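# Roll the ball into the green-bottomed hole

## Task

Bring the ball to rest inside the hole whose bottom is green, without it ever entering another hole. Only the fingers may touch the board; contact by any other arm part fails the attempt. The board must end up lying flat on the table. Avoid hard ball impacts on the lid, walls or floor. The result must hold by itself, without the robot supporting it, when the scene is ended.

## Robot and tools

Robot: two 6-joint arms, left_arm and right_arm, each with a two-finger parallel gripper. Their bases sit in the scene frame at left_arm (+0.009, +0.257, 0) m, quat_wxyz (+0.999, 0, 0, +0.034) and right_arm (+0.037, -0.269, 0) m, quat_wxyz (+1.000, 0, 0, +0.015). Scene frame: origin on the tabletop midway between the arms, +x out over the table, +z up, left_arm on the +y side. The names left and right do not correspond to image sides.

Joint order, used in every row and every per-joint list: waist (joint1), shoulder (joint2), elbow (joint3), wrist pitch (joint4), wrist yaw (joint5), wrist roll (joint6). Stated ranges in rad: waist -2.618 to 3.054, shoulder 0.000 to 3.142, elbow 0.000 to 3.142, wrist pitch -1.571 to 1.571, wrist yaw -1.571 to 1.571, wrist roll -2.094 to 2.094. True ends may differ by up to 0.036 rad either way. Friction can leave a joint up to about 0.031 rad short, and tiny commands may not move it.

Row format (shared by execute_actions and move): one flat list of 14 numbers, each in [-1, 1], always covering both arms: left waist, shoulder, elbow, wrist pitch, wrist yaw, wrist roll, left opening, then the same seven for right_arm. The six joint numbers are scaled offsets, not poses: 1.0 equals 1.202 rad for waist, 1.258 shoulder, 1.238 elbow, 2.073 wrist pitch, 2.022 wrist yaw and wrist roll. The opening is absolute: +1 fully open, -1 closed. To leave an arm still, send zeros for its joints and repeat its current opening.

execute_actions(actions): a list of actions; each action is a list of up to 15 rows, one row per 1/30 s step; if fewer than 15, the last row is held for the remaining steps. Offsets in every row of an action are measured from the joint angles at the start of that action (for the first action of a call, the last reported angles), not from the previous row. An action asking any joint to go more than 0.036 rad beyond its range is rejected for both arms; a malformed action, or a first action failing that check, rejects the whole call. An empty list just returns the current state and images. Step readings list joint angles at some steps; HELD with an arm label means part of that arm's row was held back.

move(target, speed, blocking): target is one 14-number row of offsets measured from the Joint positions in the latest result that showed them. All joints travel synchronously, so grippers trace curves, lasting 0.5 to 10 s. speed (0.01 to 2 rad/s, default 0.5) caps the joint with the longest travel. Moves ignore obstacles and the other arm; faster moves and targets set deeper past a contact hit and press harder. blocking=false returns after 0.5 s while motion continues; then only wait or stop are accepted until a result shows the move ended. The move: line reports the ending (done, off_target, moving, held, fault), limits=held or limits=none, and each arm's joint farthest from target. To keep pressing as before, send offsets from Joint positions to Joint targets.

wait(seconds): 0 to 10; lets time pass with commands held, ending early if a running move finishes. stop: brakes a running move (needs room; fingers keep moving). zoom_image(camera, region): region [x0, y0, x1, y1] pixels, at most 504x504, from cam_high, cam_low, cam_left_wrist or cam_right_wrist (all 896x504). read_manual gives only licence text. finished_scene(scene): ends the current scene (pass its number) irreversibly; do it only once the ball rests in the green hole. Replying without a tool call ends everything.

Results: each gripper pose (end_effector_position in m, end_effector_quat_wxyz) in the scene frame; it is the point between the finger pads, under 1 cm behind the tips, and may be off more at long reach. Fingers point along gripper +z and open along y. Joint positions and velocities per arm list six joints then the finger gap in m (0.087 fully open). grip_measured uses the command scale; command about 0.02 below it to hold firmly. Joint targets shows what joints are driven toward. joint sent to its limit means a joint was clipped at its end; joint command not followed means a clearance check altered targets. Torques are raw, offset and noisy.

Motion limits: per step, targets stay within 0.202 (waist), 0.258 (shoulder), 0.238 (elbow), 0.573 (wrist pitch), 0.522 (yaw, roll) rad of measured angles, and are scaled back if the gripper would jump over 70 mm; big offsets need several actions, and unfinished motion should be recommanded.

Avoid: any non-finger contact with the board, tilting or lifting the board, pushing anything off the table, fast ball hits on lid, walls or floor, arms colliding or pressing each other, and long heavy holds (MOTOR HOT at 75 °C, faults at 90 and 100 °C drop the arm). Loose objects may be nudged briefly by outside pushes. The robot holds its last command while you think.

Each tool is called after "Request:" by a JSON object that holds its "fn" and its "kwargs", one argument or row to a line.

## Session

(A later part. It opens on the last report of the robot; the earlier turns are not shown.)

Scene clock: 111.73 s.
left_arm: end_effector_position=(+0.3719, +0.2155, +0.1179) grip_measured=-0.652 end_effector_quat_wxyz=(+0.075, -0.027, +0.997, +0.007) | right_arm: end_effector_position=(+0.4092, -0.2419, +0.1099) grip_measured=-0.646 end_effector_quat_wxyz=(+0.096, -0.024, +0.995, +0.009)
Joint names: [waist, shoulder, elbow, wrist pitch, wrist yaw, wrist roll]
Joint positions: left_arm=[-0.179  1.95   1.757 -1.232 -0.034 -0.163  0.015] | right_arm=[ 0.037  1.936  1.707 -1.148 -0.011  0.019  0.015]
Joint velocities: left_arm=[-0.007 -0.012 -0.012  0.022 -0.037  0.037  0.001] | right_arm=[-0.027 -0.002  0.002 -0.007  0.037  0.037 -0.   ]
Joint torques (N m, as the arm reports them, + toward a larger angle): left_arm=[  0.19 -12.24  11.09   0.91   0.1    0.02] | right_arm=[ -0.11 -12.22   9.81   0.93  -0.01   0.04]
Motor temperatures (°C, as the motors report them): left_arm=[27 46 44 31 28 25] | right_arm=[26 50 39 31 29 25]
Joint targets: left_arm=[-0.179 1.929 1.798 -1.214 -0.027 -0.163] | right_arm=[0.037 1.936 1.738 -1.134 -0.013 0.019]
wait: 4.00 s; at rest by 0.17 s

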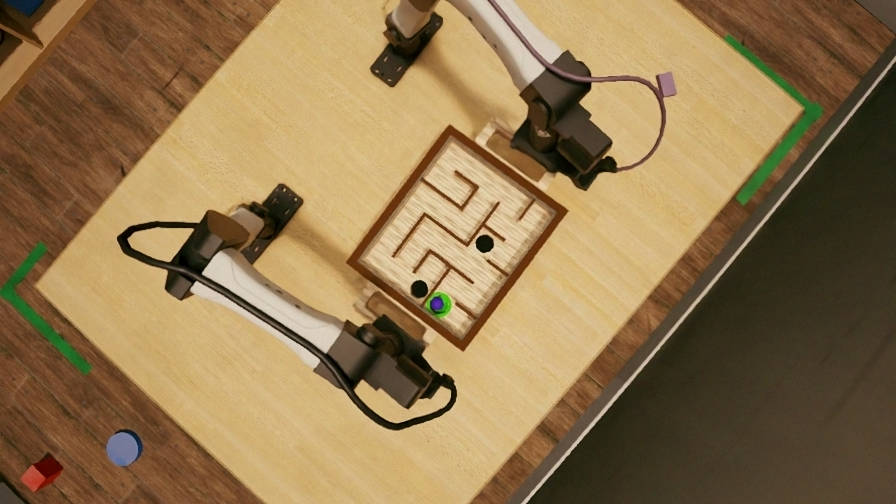

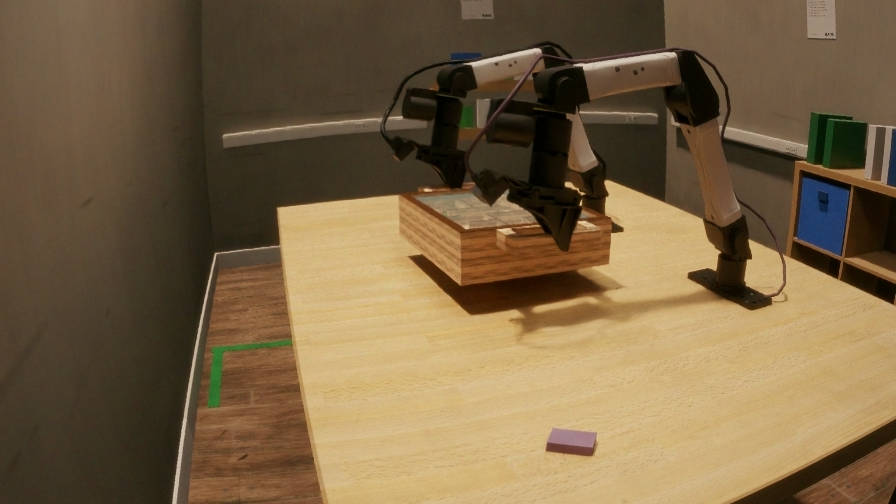

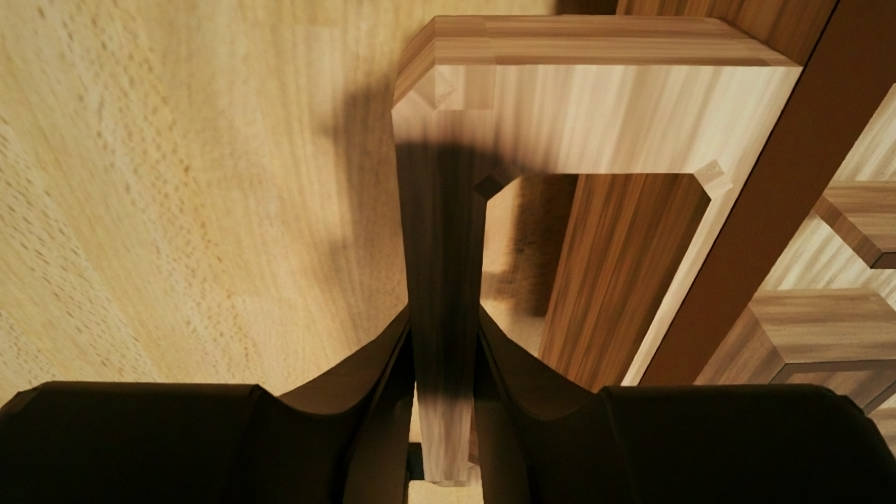

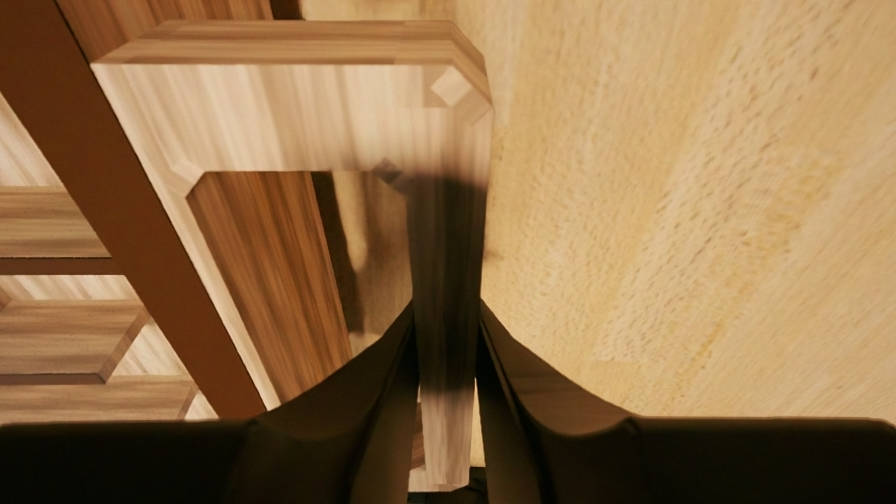

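Request:
{"fn": "execute_actions", "kwargs": {
  "actions": []
}}

Request:
{"fn": "move", "kwargs": {
  "target": [0,0,-0.175,0.093,0.014,0,-0.76,0,0,-0.148,0.074,0.009,0,-0.76],
  "speed": 0.12
}}

Scene clock: 126.73 s.
left_arm: end_effector_position=(+0.3719, +0.2155, +0.1179) grip_measured=-0.652 end_effector_quat_wxyz=(+0.075, -0.027, +0.997, +0.007) | right_arm: end_effector_position=(+0.4092, -0.2419, +0.1099) grip_measured=-0.646 end_effector_quat_wxyz=(+0.096, -0.024, +0.995, +0.009)
Joint names: [waist, shoulder, elbow, wrist pitch, wrist yaw, wrist roll]
Joint positions: left_arm=[-0.179  1.95   1.757 -1.232 -0.034 -0.163  0.015] | right_arm=[ 0.037  1.936  1.707 -1.148 -0.011  0.019  0.015]
Joint velocities: left_arm=[-0.022 -0.007  0.012 -0.022  0.022 -0.022 -0.001] | right_arm=[-0.002  0.007 -0.007 -0.037 -0.007 -0.007  0.001]
Joint torques (N m, as the arm reports them, + toward a larger angle): left_arm=[  0.18 -12.24  11.09   0.91   0.09   0.02] | right_arm=[ -0.12 -12.19  10.02   0.94  -0.02   0.05]
Motor temperatures (°C, as the motors report them): left_arm=[27 47 45 31 28 25] | right_arm=[26 51 40 31 29 25]
Joint targets: left_arm=[-0.179 1.929 1.798 -1.214 -0.027 -0.163] | right_arm=[0.037 1.936 1.738 -1.134 -0.013 0.019]

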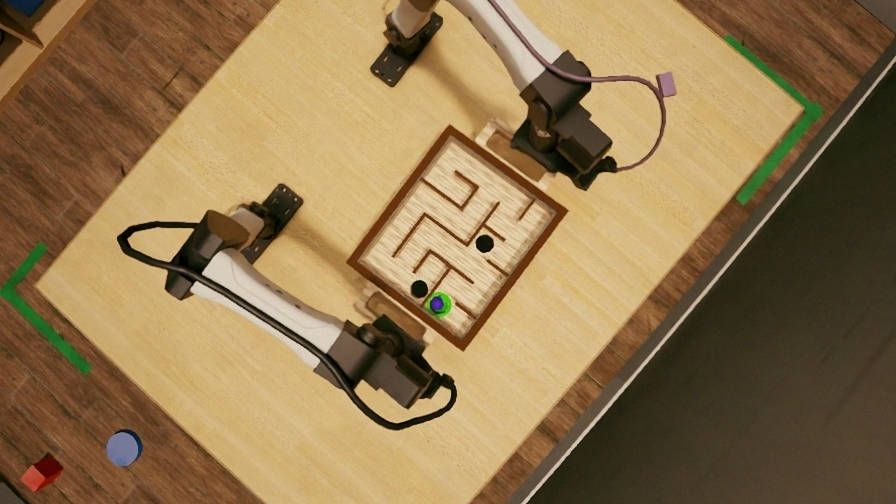

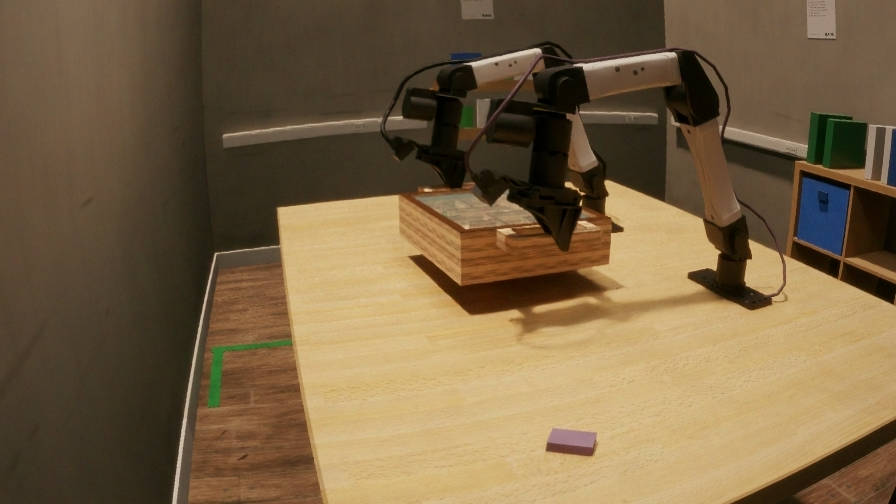

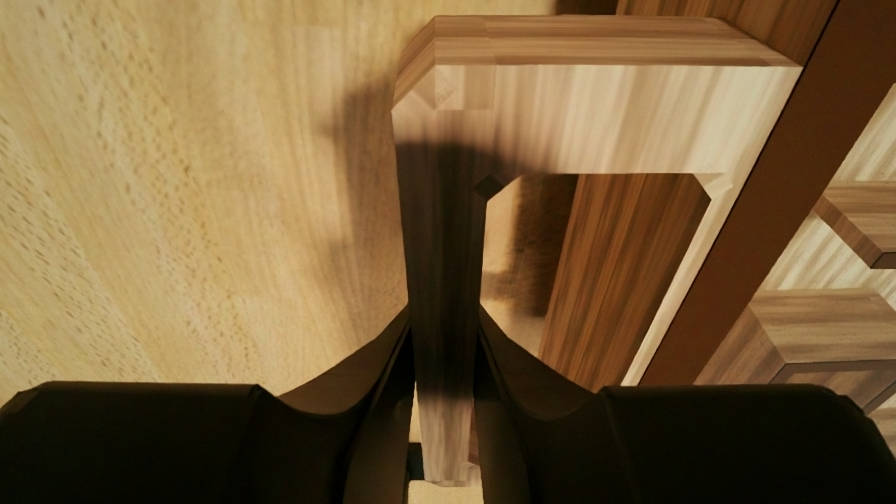

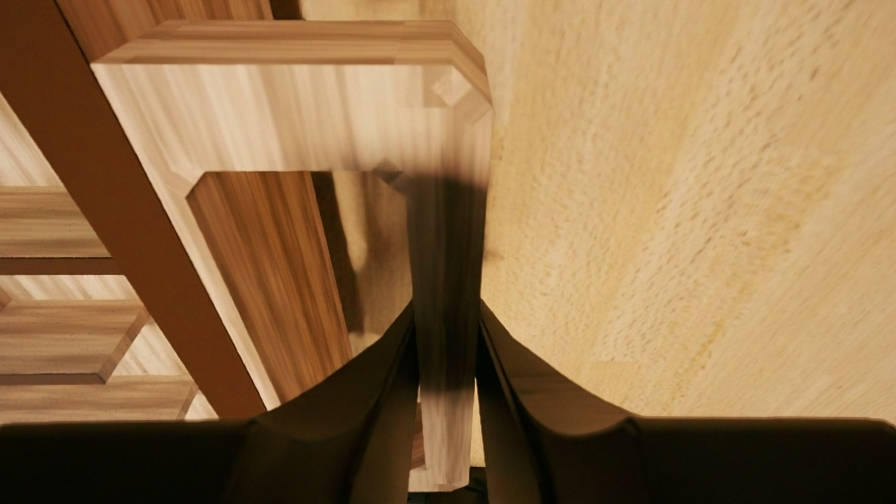

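Scene clock: 128.80 s.
left_arm: end_effector_position=(+0.3609, +0.2124, +0.0663) grip_measured=-0.652 end_effector_quat_wxyz=(+0.055, -0.026, +0.998, -0.003) | right_arm: end_effector_position=(+0.3970, -0.2452, +0.0667) grip_measured=-0.646 end_effector_quat_wxyz=(+0.078, -0.023, +0.997, +0.002)
Joint names: [waist, shoulder, elbow, wrist pitch, wrist yaw, wrist roll]
Joint positions: left_arm=[-0.179  1.957  1.561 -1.066 -0.01  -0.163  0.015] | right_arm=[ 0.037  1.936  1.535 -1.013  0.004  0.02   0.015]
Joint velocities: left_arm=[ 0.002 -0.002 -0.007 -0.051 -0.007 -0.007  0.   ] | right_arm=[-0.017 -0.002 -0.007 -0.022  0.037  0.037  0.   ]
Joint torques (N m, as the arm reports them, + toward a larger angle): left_arm=[  0.19 -11.2    6.06   0.93   0.08   0.02] | right_arm=[ -0.03 -12.2    6.31   0.9    0.04   0.05]
Motor temperatures (°C, as the motors report them): left_arm=[27 47 45 31 28 25] | right_arm=[26 51 40 31 29 25]
Joint targets: left_arm=[-0.179 1.950 1.541 -1.039 -0.006 -0.163] | right_arm=[0.037 1.936 1.523 -0.995 0.008 0.019]
move: off_target (left_arm); limits=none; left_arm: farthest joint: the wrist pitch, 0.027 radians from its target (0.193 radians at the start); right_arm: farthest joint: the wrist pitch, 0.019 radians from its target (0.154 radians at the start)

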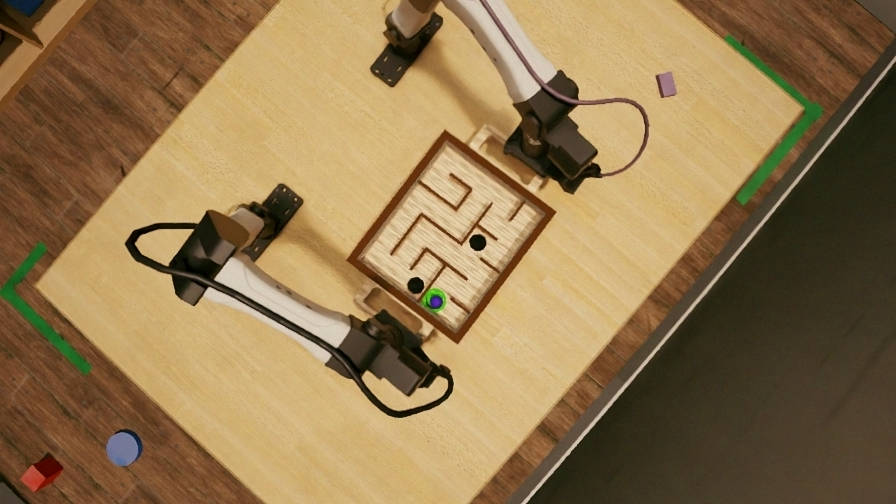

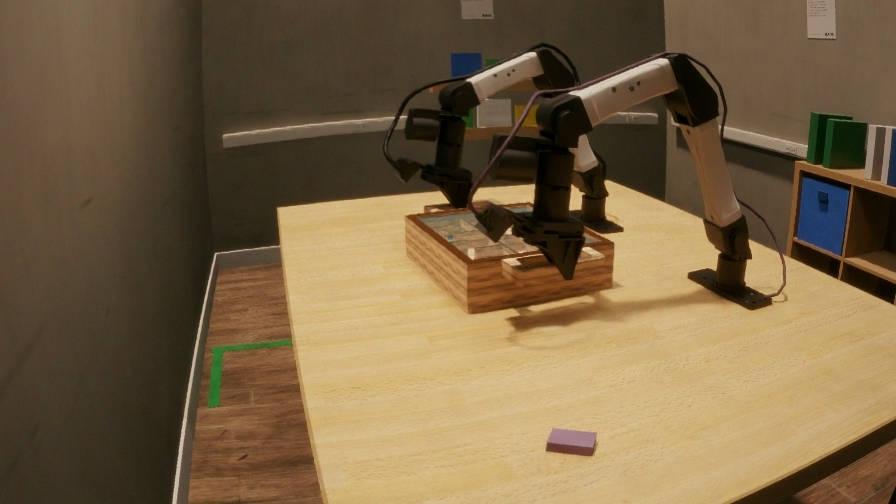

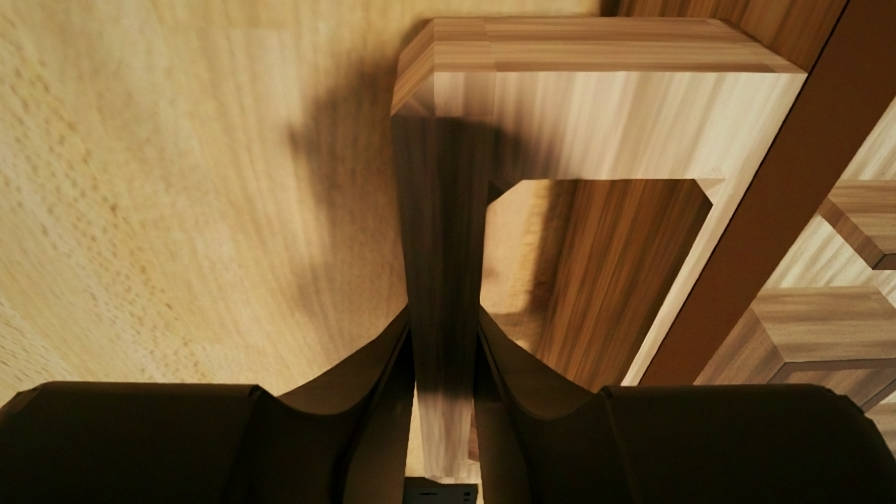

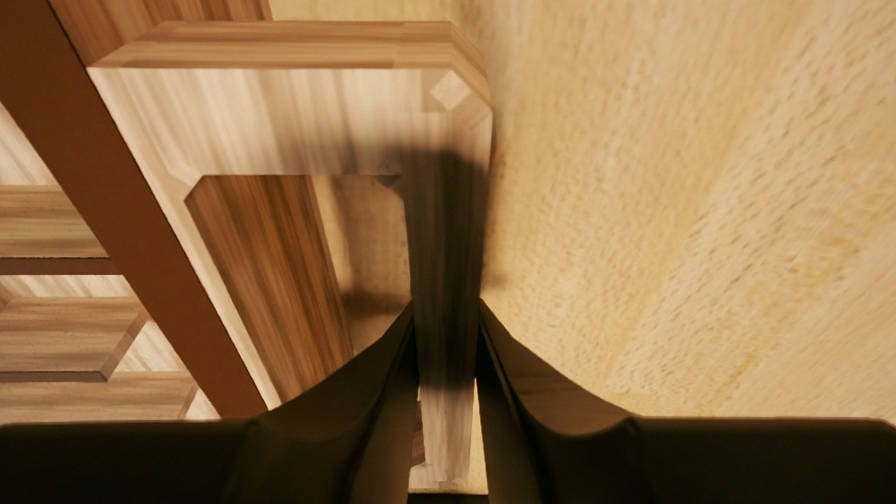

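Request:
{"fn": "execute_actions", "kwargs": {
  "actions": [
    [[0,0,0,0,0,0,-0.62,0,0,0,0,0,0,-0.62],[0,0,0,0,0,0,-0.55,0,0,0,0,0,0,-0.55],[0,0,0,0,0,0,-0.4,0,0,0,0,0,0,-0.4],[0,0,0,0,0,0,-0.1,0,0,0,0,0,0,-0.1]]
  ]
}}

Request:
{"fn": "move", "kwargs": {
  "target": [0,0,0.15,-0.07,0,0,-0.1,0,0,0.15,-0.07,0,0,-0.1],
  "speed": 0.4
}}

Scene clock: 134.53 s.
left_arm: end_effector_position=(+0.3609, +0.2124, +0.0663) grip_measured=-0.100 end_effector_quat_wxyz=(+0.055, -0.026, +0.998, -0.003) | right_arm: end_effector_position=(+0.3970, -0.2452, +0.0667) grip_measured=-0.100 end_effector_quat_wxyz=(+0.078, -0.023, +0.997, +0.002)
Joint names: [waist, shoulder, elbow, wrist pitch, wrist yaw, wrist roll]
Joint positions: left_arm=[-0.179  1.957  1.561 -1.066 -0.01  -0.163  0.039] | right_arm=[ 0.037  1.936  1.535 -1.013  0.004  0.02   0.039]
Joint velocities: left_arm=[-0.032 -0.002  0.012 -0.066  0.007  0.037 -0.   ] | right_arm=[-0.007  0.002  0.002  0.037 -0.037 -0.007 -0.001]
Joint torques (N m, as the arm reports them, + toward a larger angle): left_arm=[  0.07 -10.62   7.7    0.64   0.03   0.02] | right_arm=[ -0.23 -12.12   7.33   0.69   0.02   0.03]
Motor temperatures (°C, as the motors report them): left_arm=[27 47 44 31 28 25] | right_arm=[26 51 39 31 29 25]
Joint targets: left_arm=[-0.179 1.957 1.561 -1.066 -0.010 -0.163] | right_arm=[0.037 1.936 1.535 -1.013 0.004 0.020]
Step readings (joint positions):
0: left_arm=[-0.179 1.957 1.561 -1.066 -0.010 -0.163] | right_arm=[0.037 1.936 1.535 -1.013 0.004 0.020]
1: left_arm=[-0.179 1.957 1.561 -1.066 -0.010 -0.163] | right_arm=[0.037 1.936 1.535 -1.013 0.004 0.020]
2: left_arm=[-0.179 1.957 1.561 -1.066 -0.010 -0.163] | right_arm=[0.037 1.936 1.535 -1.013 0.004 0.020]
4: left_arm=[-0.179 1.957 1.561 -1.066 -0.010 -0.163] | right_arm=[0.037 1.936 1.535 -1.013 0.004 0.020]
8: left_arm=[-0.179 1.957 1.561 -1.066 -0.010 -0.163] | right_arm=[0.037 1.936 1.535 -1.013 0.004 0.020]
15: Joint positions above

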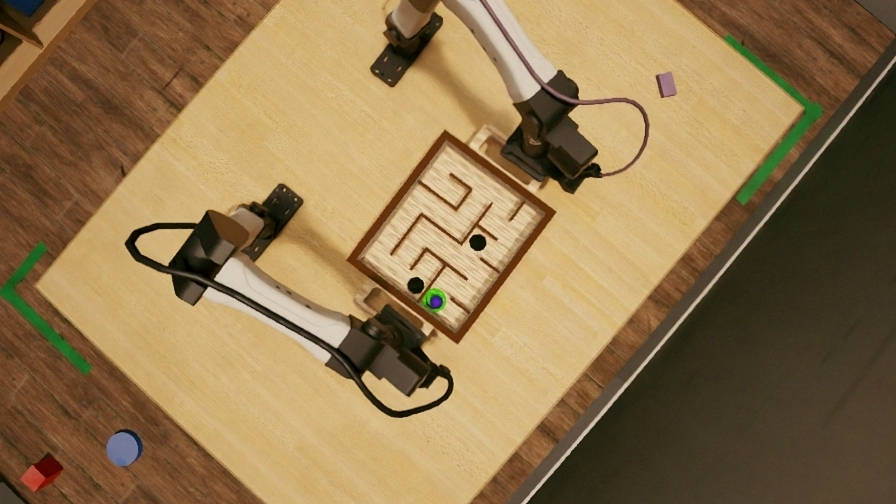

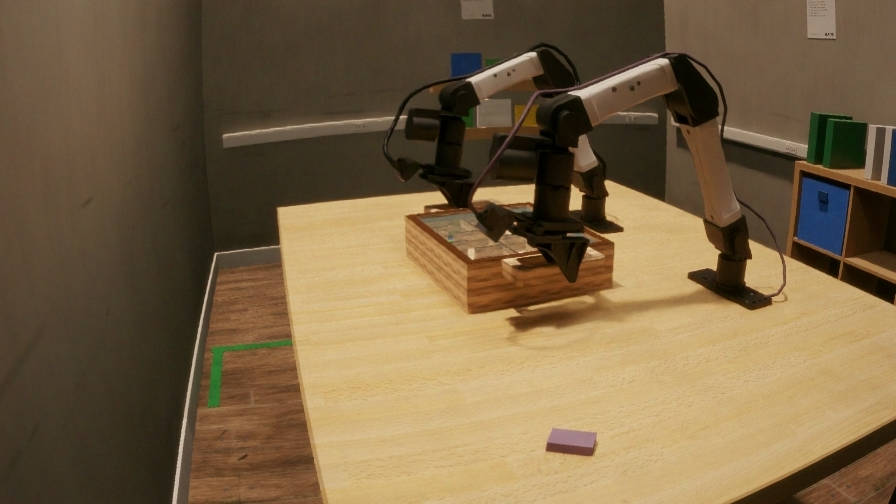

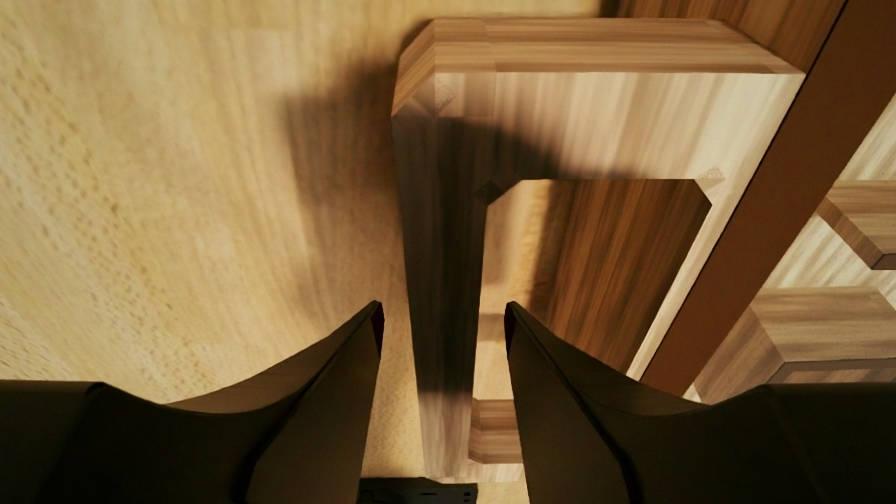

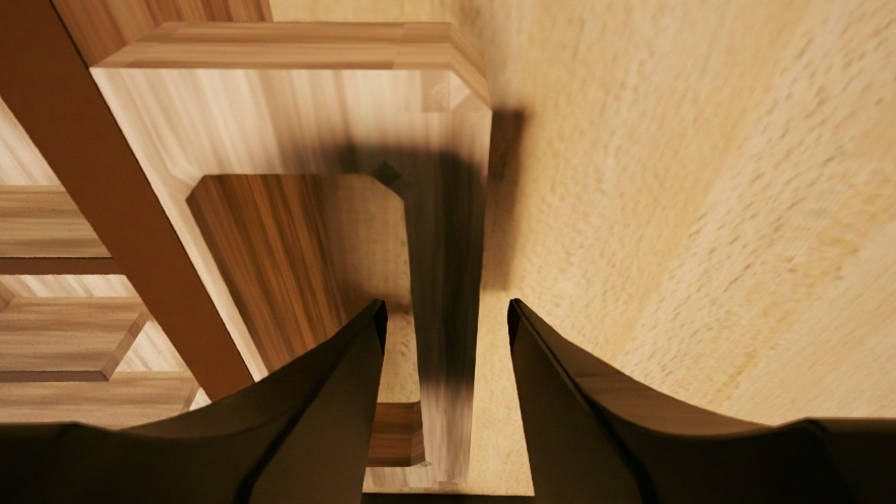

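Scene clock: 135.73 s.
left_arm: end_effector_position=(+0.3730, +0.2111, +0.1073) grip_measured=-0.100 end_effector_quat_wxyz=(+0.072, -0.026, +0.997, -0.005) | right_arm: end_effector_position=(+0.4119, -0.2442, +0.1103) grip_measured=-0.100 end_effector_quat_wxyz=(+0.101, -0.023, +0.995, +0.003)
Joint names: [waist, shoulder, elbow, wrist pitch, wrist yaw, wrist roll]
Joint positions: left_arm=[-0.179  1.957  1.725 -1.194 -0.01  -0.163  0.039] | right_arm=[ 0.037  1.936  1.708 -1.14   0.004  0.02   0.039]
Joint velocities: left_arm=[ 0.002 -0.012  0.007 -0.066 -0.007  0.022 -0.   ] | right_arm=[-0.002  0.002  0.022 -0.022  0.037  0.022  0.   ]
Joint torques (N m, as the arm reports them, + toward a larger angle): left_arm=[  0.18 -10.76   9.58   0.51   0.03   0.02] | right_arm=[ -0.4  -12.34   8.43   0.66   0.01   0.03]
Motor temperatures (°C, as the motors report them): left_arm=[27 47 44 31 28 25] | right_arm=[26 51 39 31 29 25]
Joint targets: left_arm=[-0.179 1.957 1.746 -1.211 -0.010 -0.163] | right_arm=[0.037 1.936 1.721 -1.158 0.004 0.020]
move: off_target (left_arm); limits=none; left_arm: farthest joint: the elbow, 0.022 radians from its target (0.186 radians at the start); right_arm: farthest joint: the wrist pitch, 0.019 radians from its target (0.145 radians at the start)

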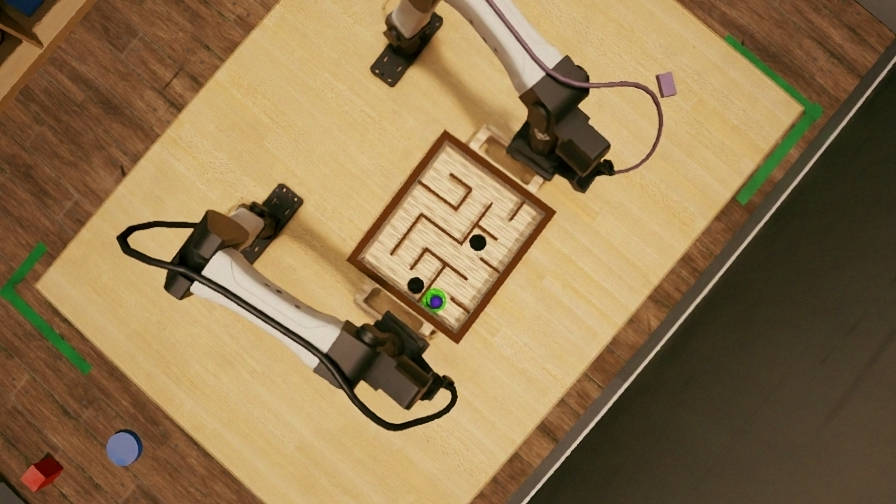

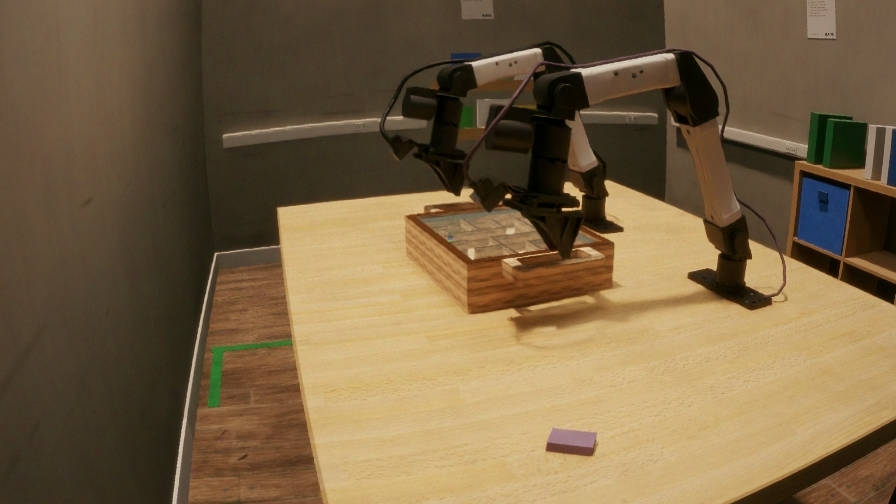

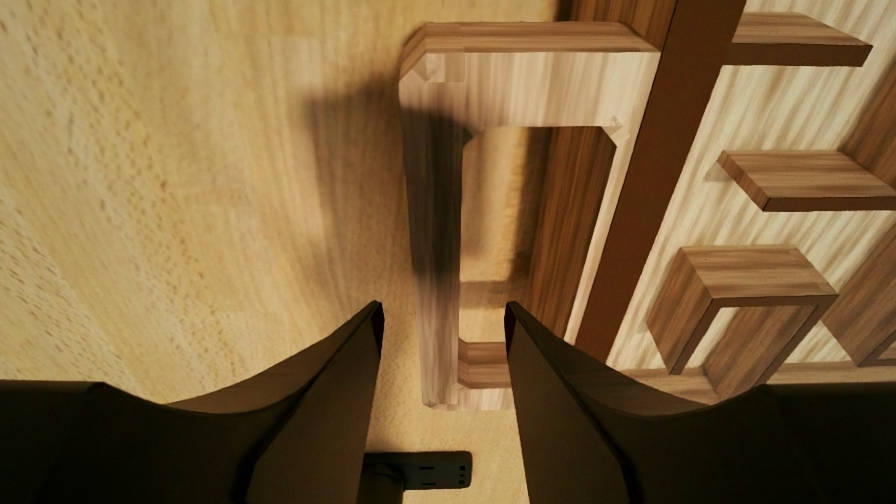

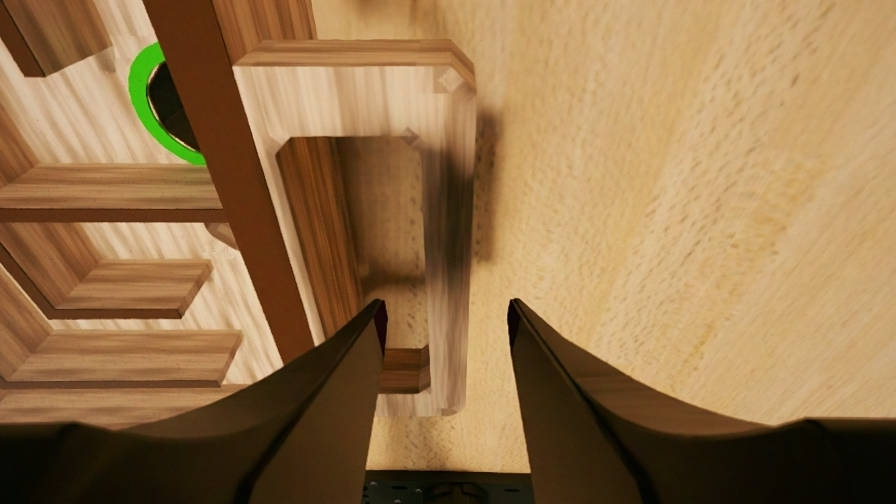

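Request:
{"fn": "finished_scene", "kwargs": {
  "scene": 2
}}

The scene is finished: the task was done.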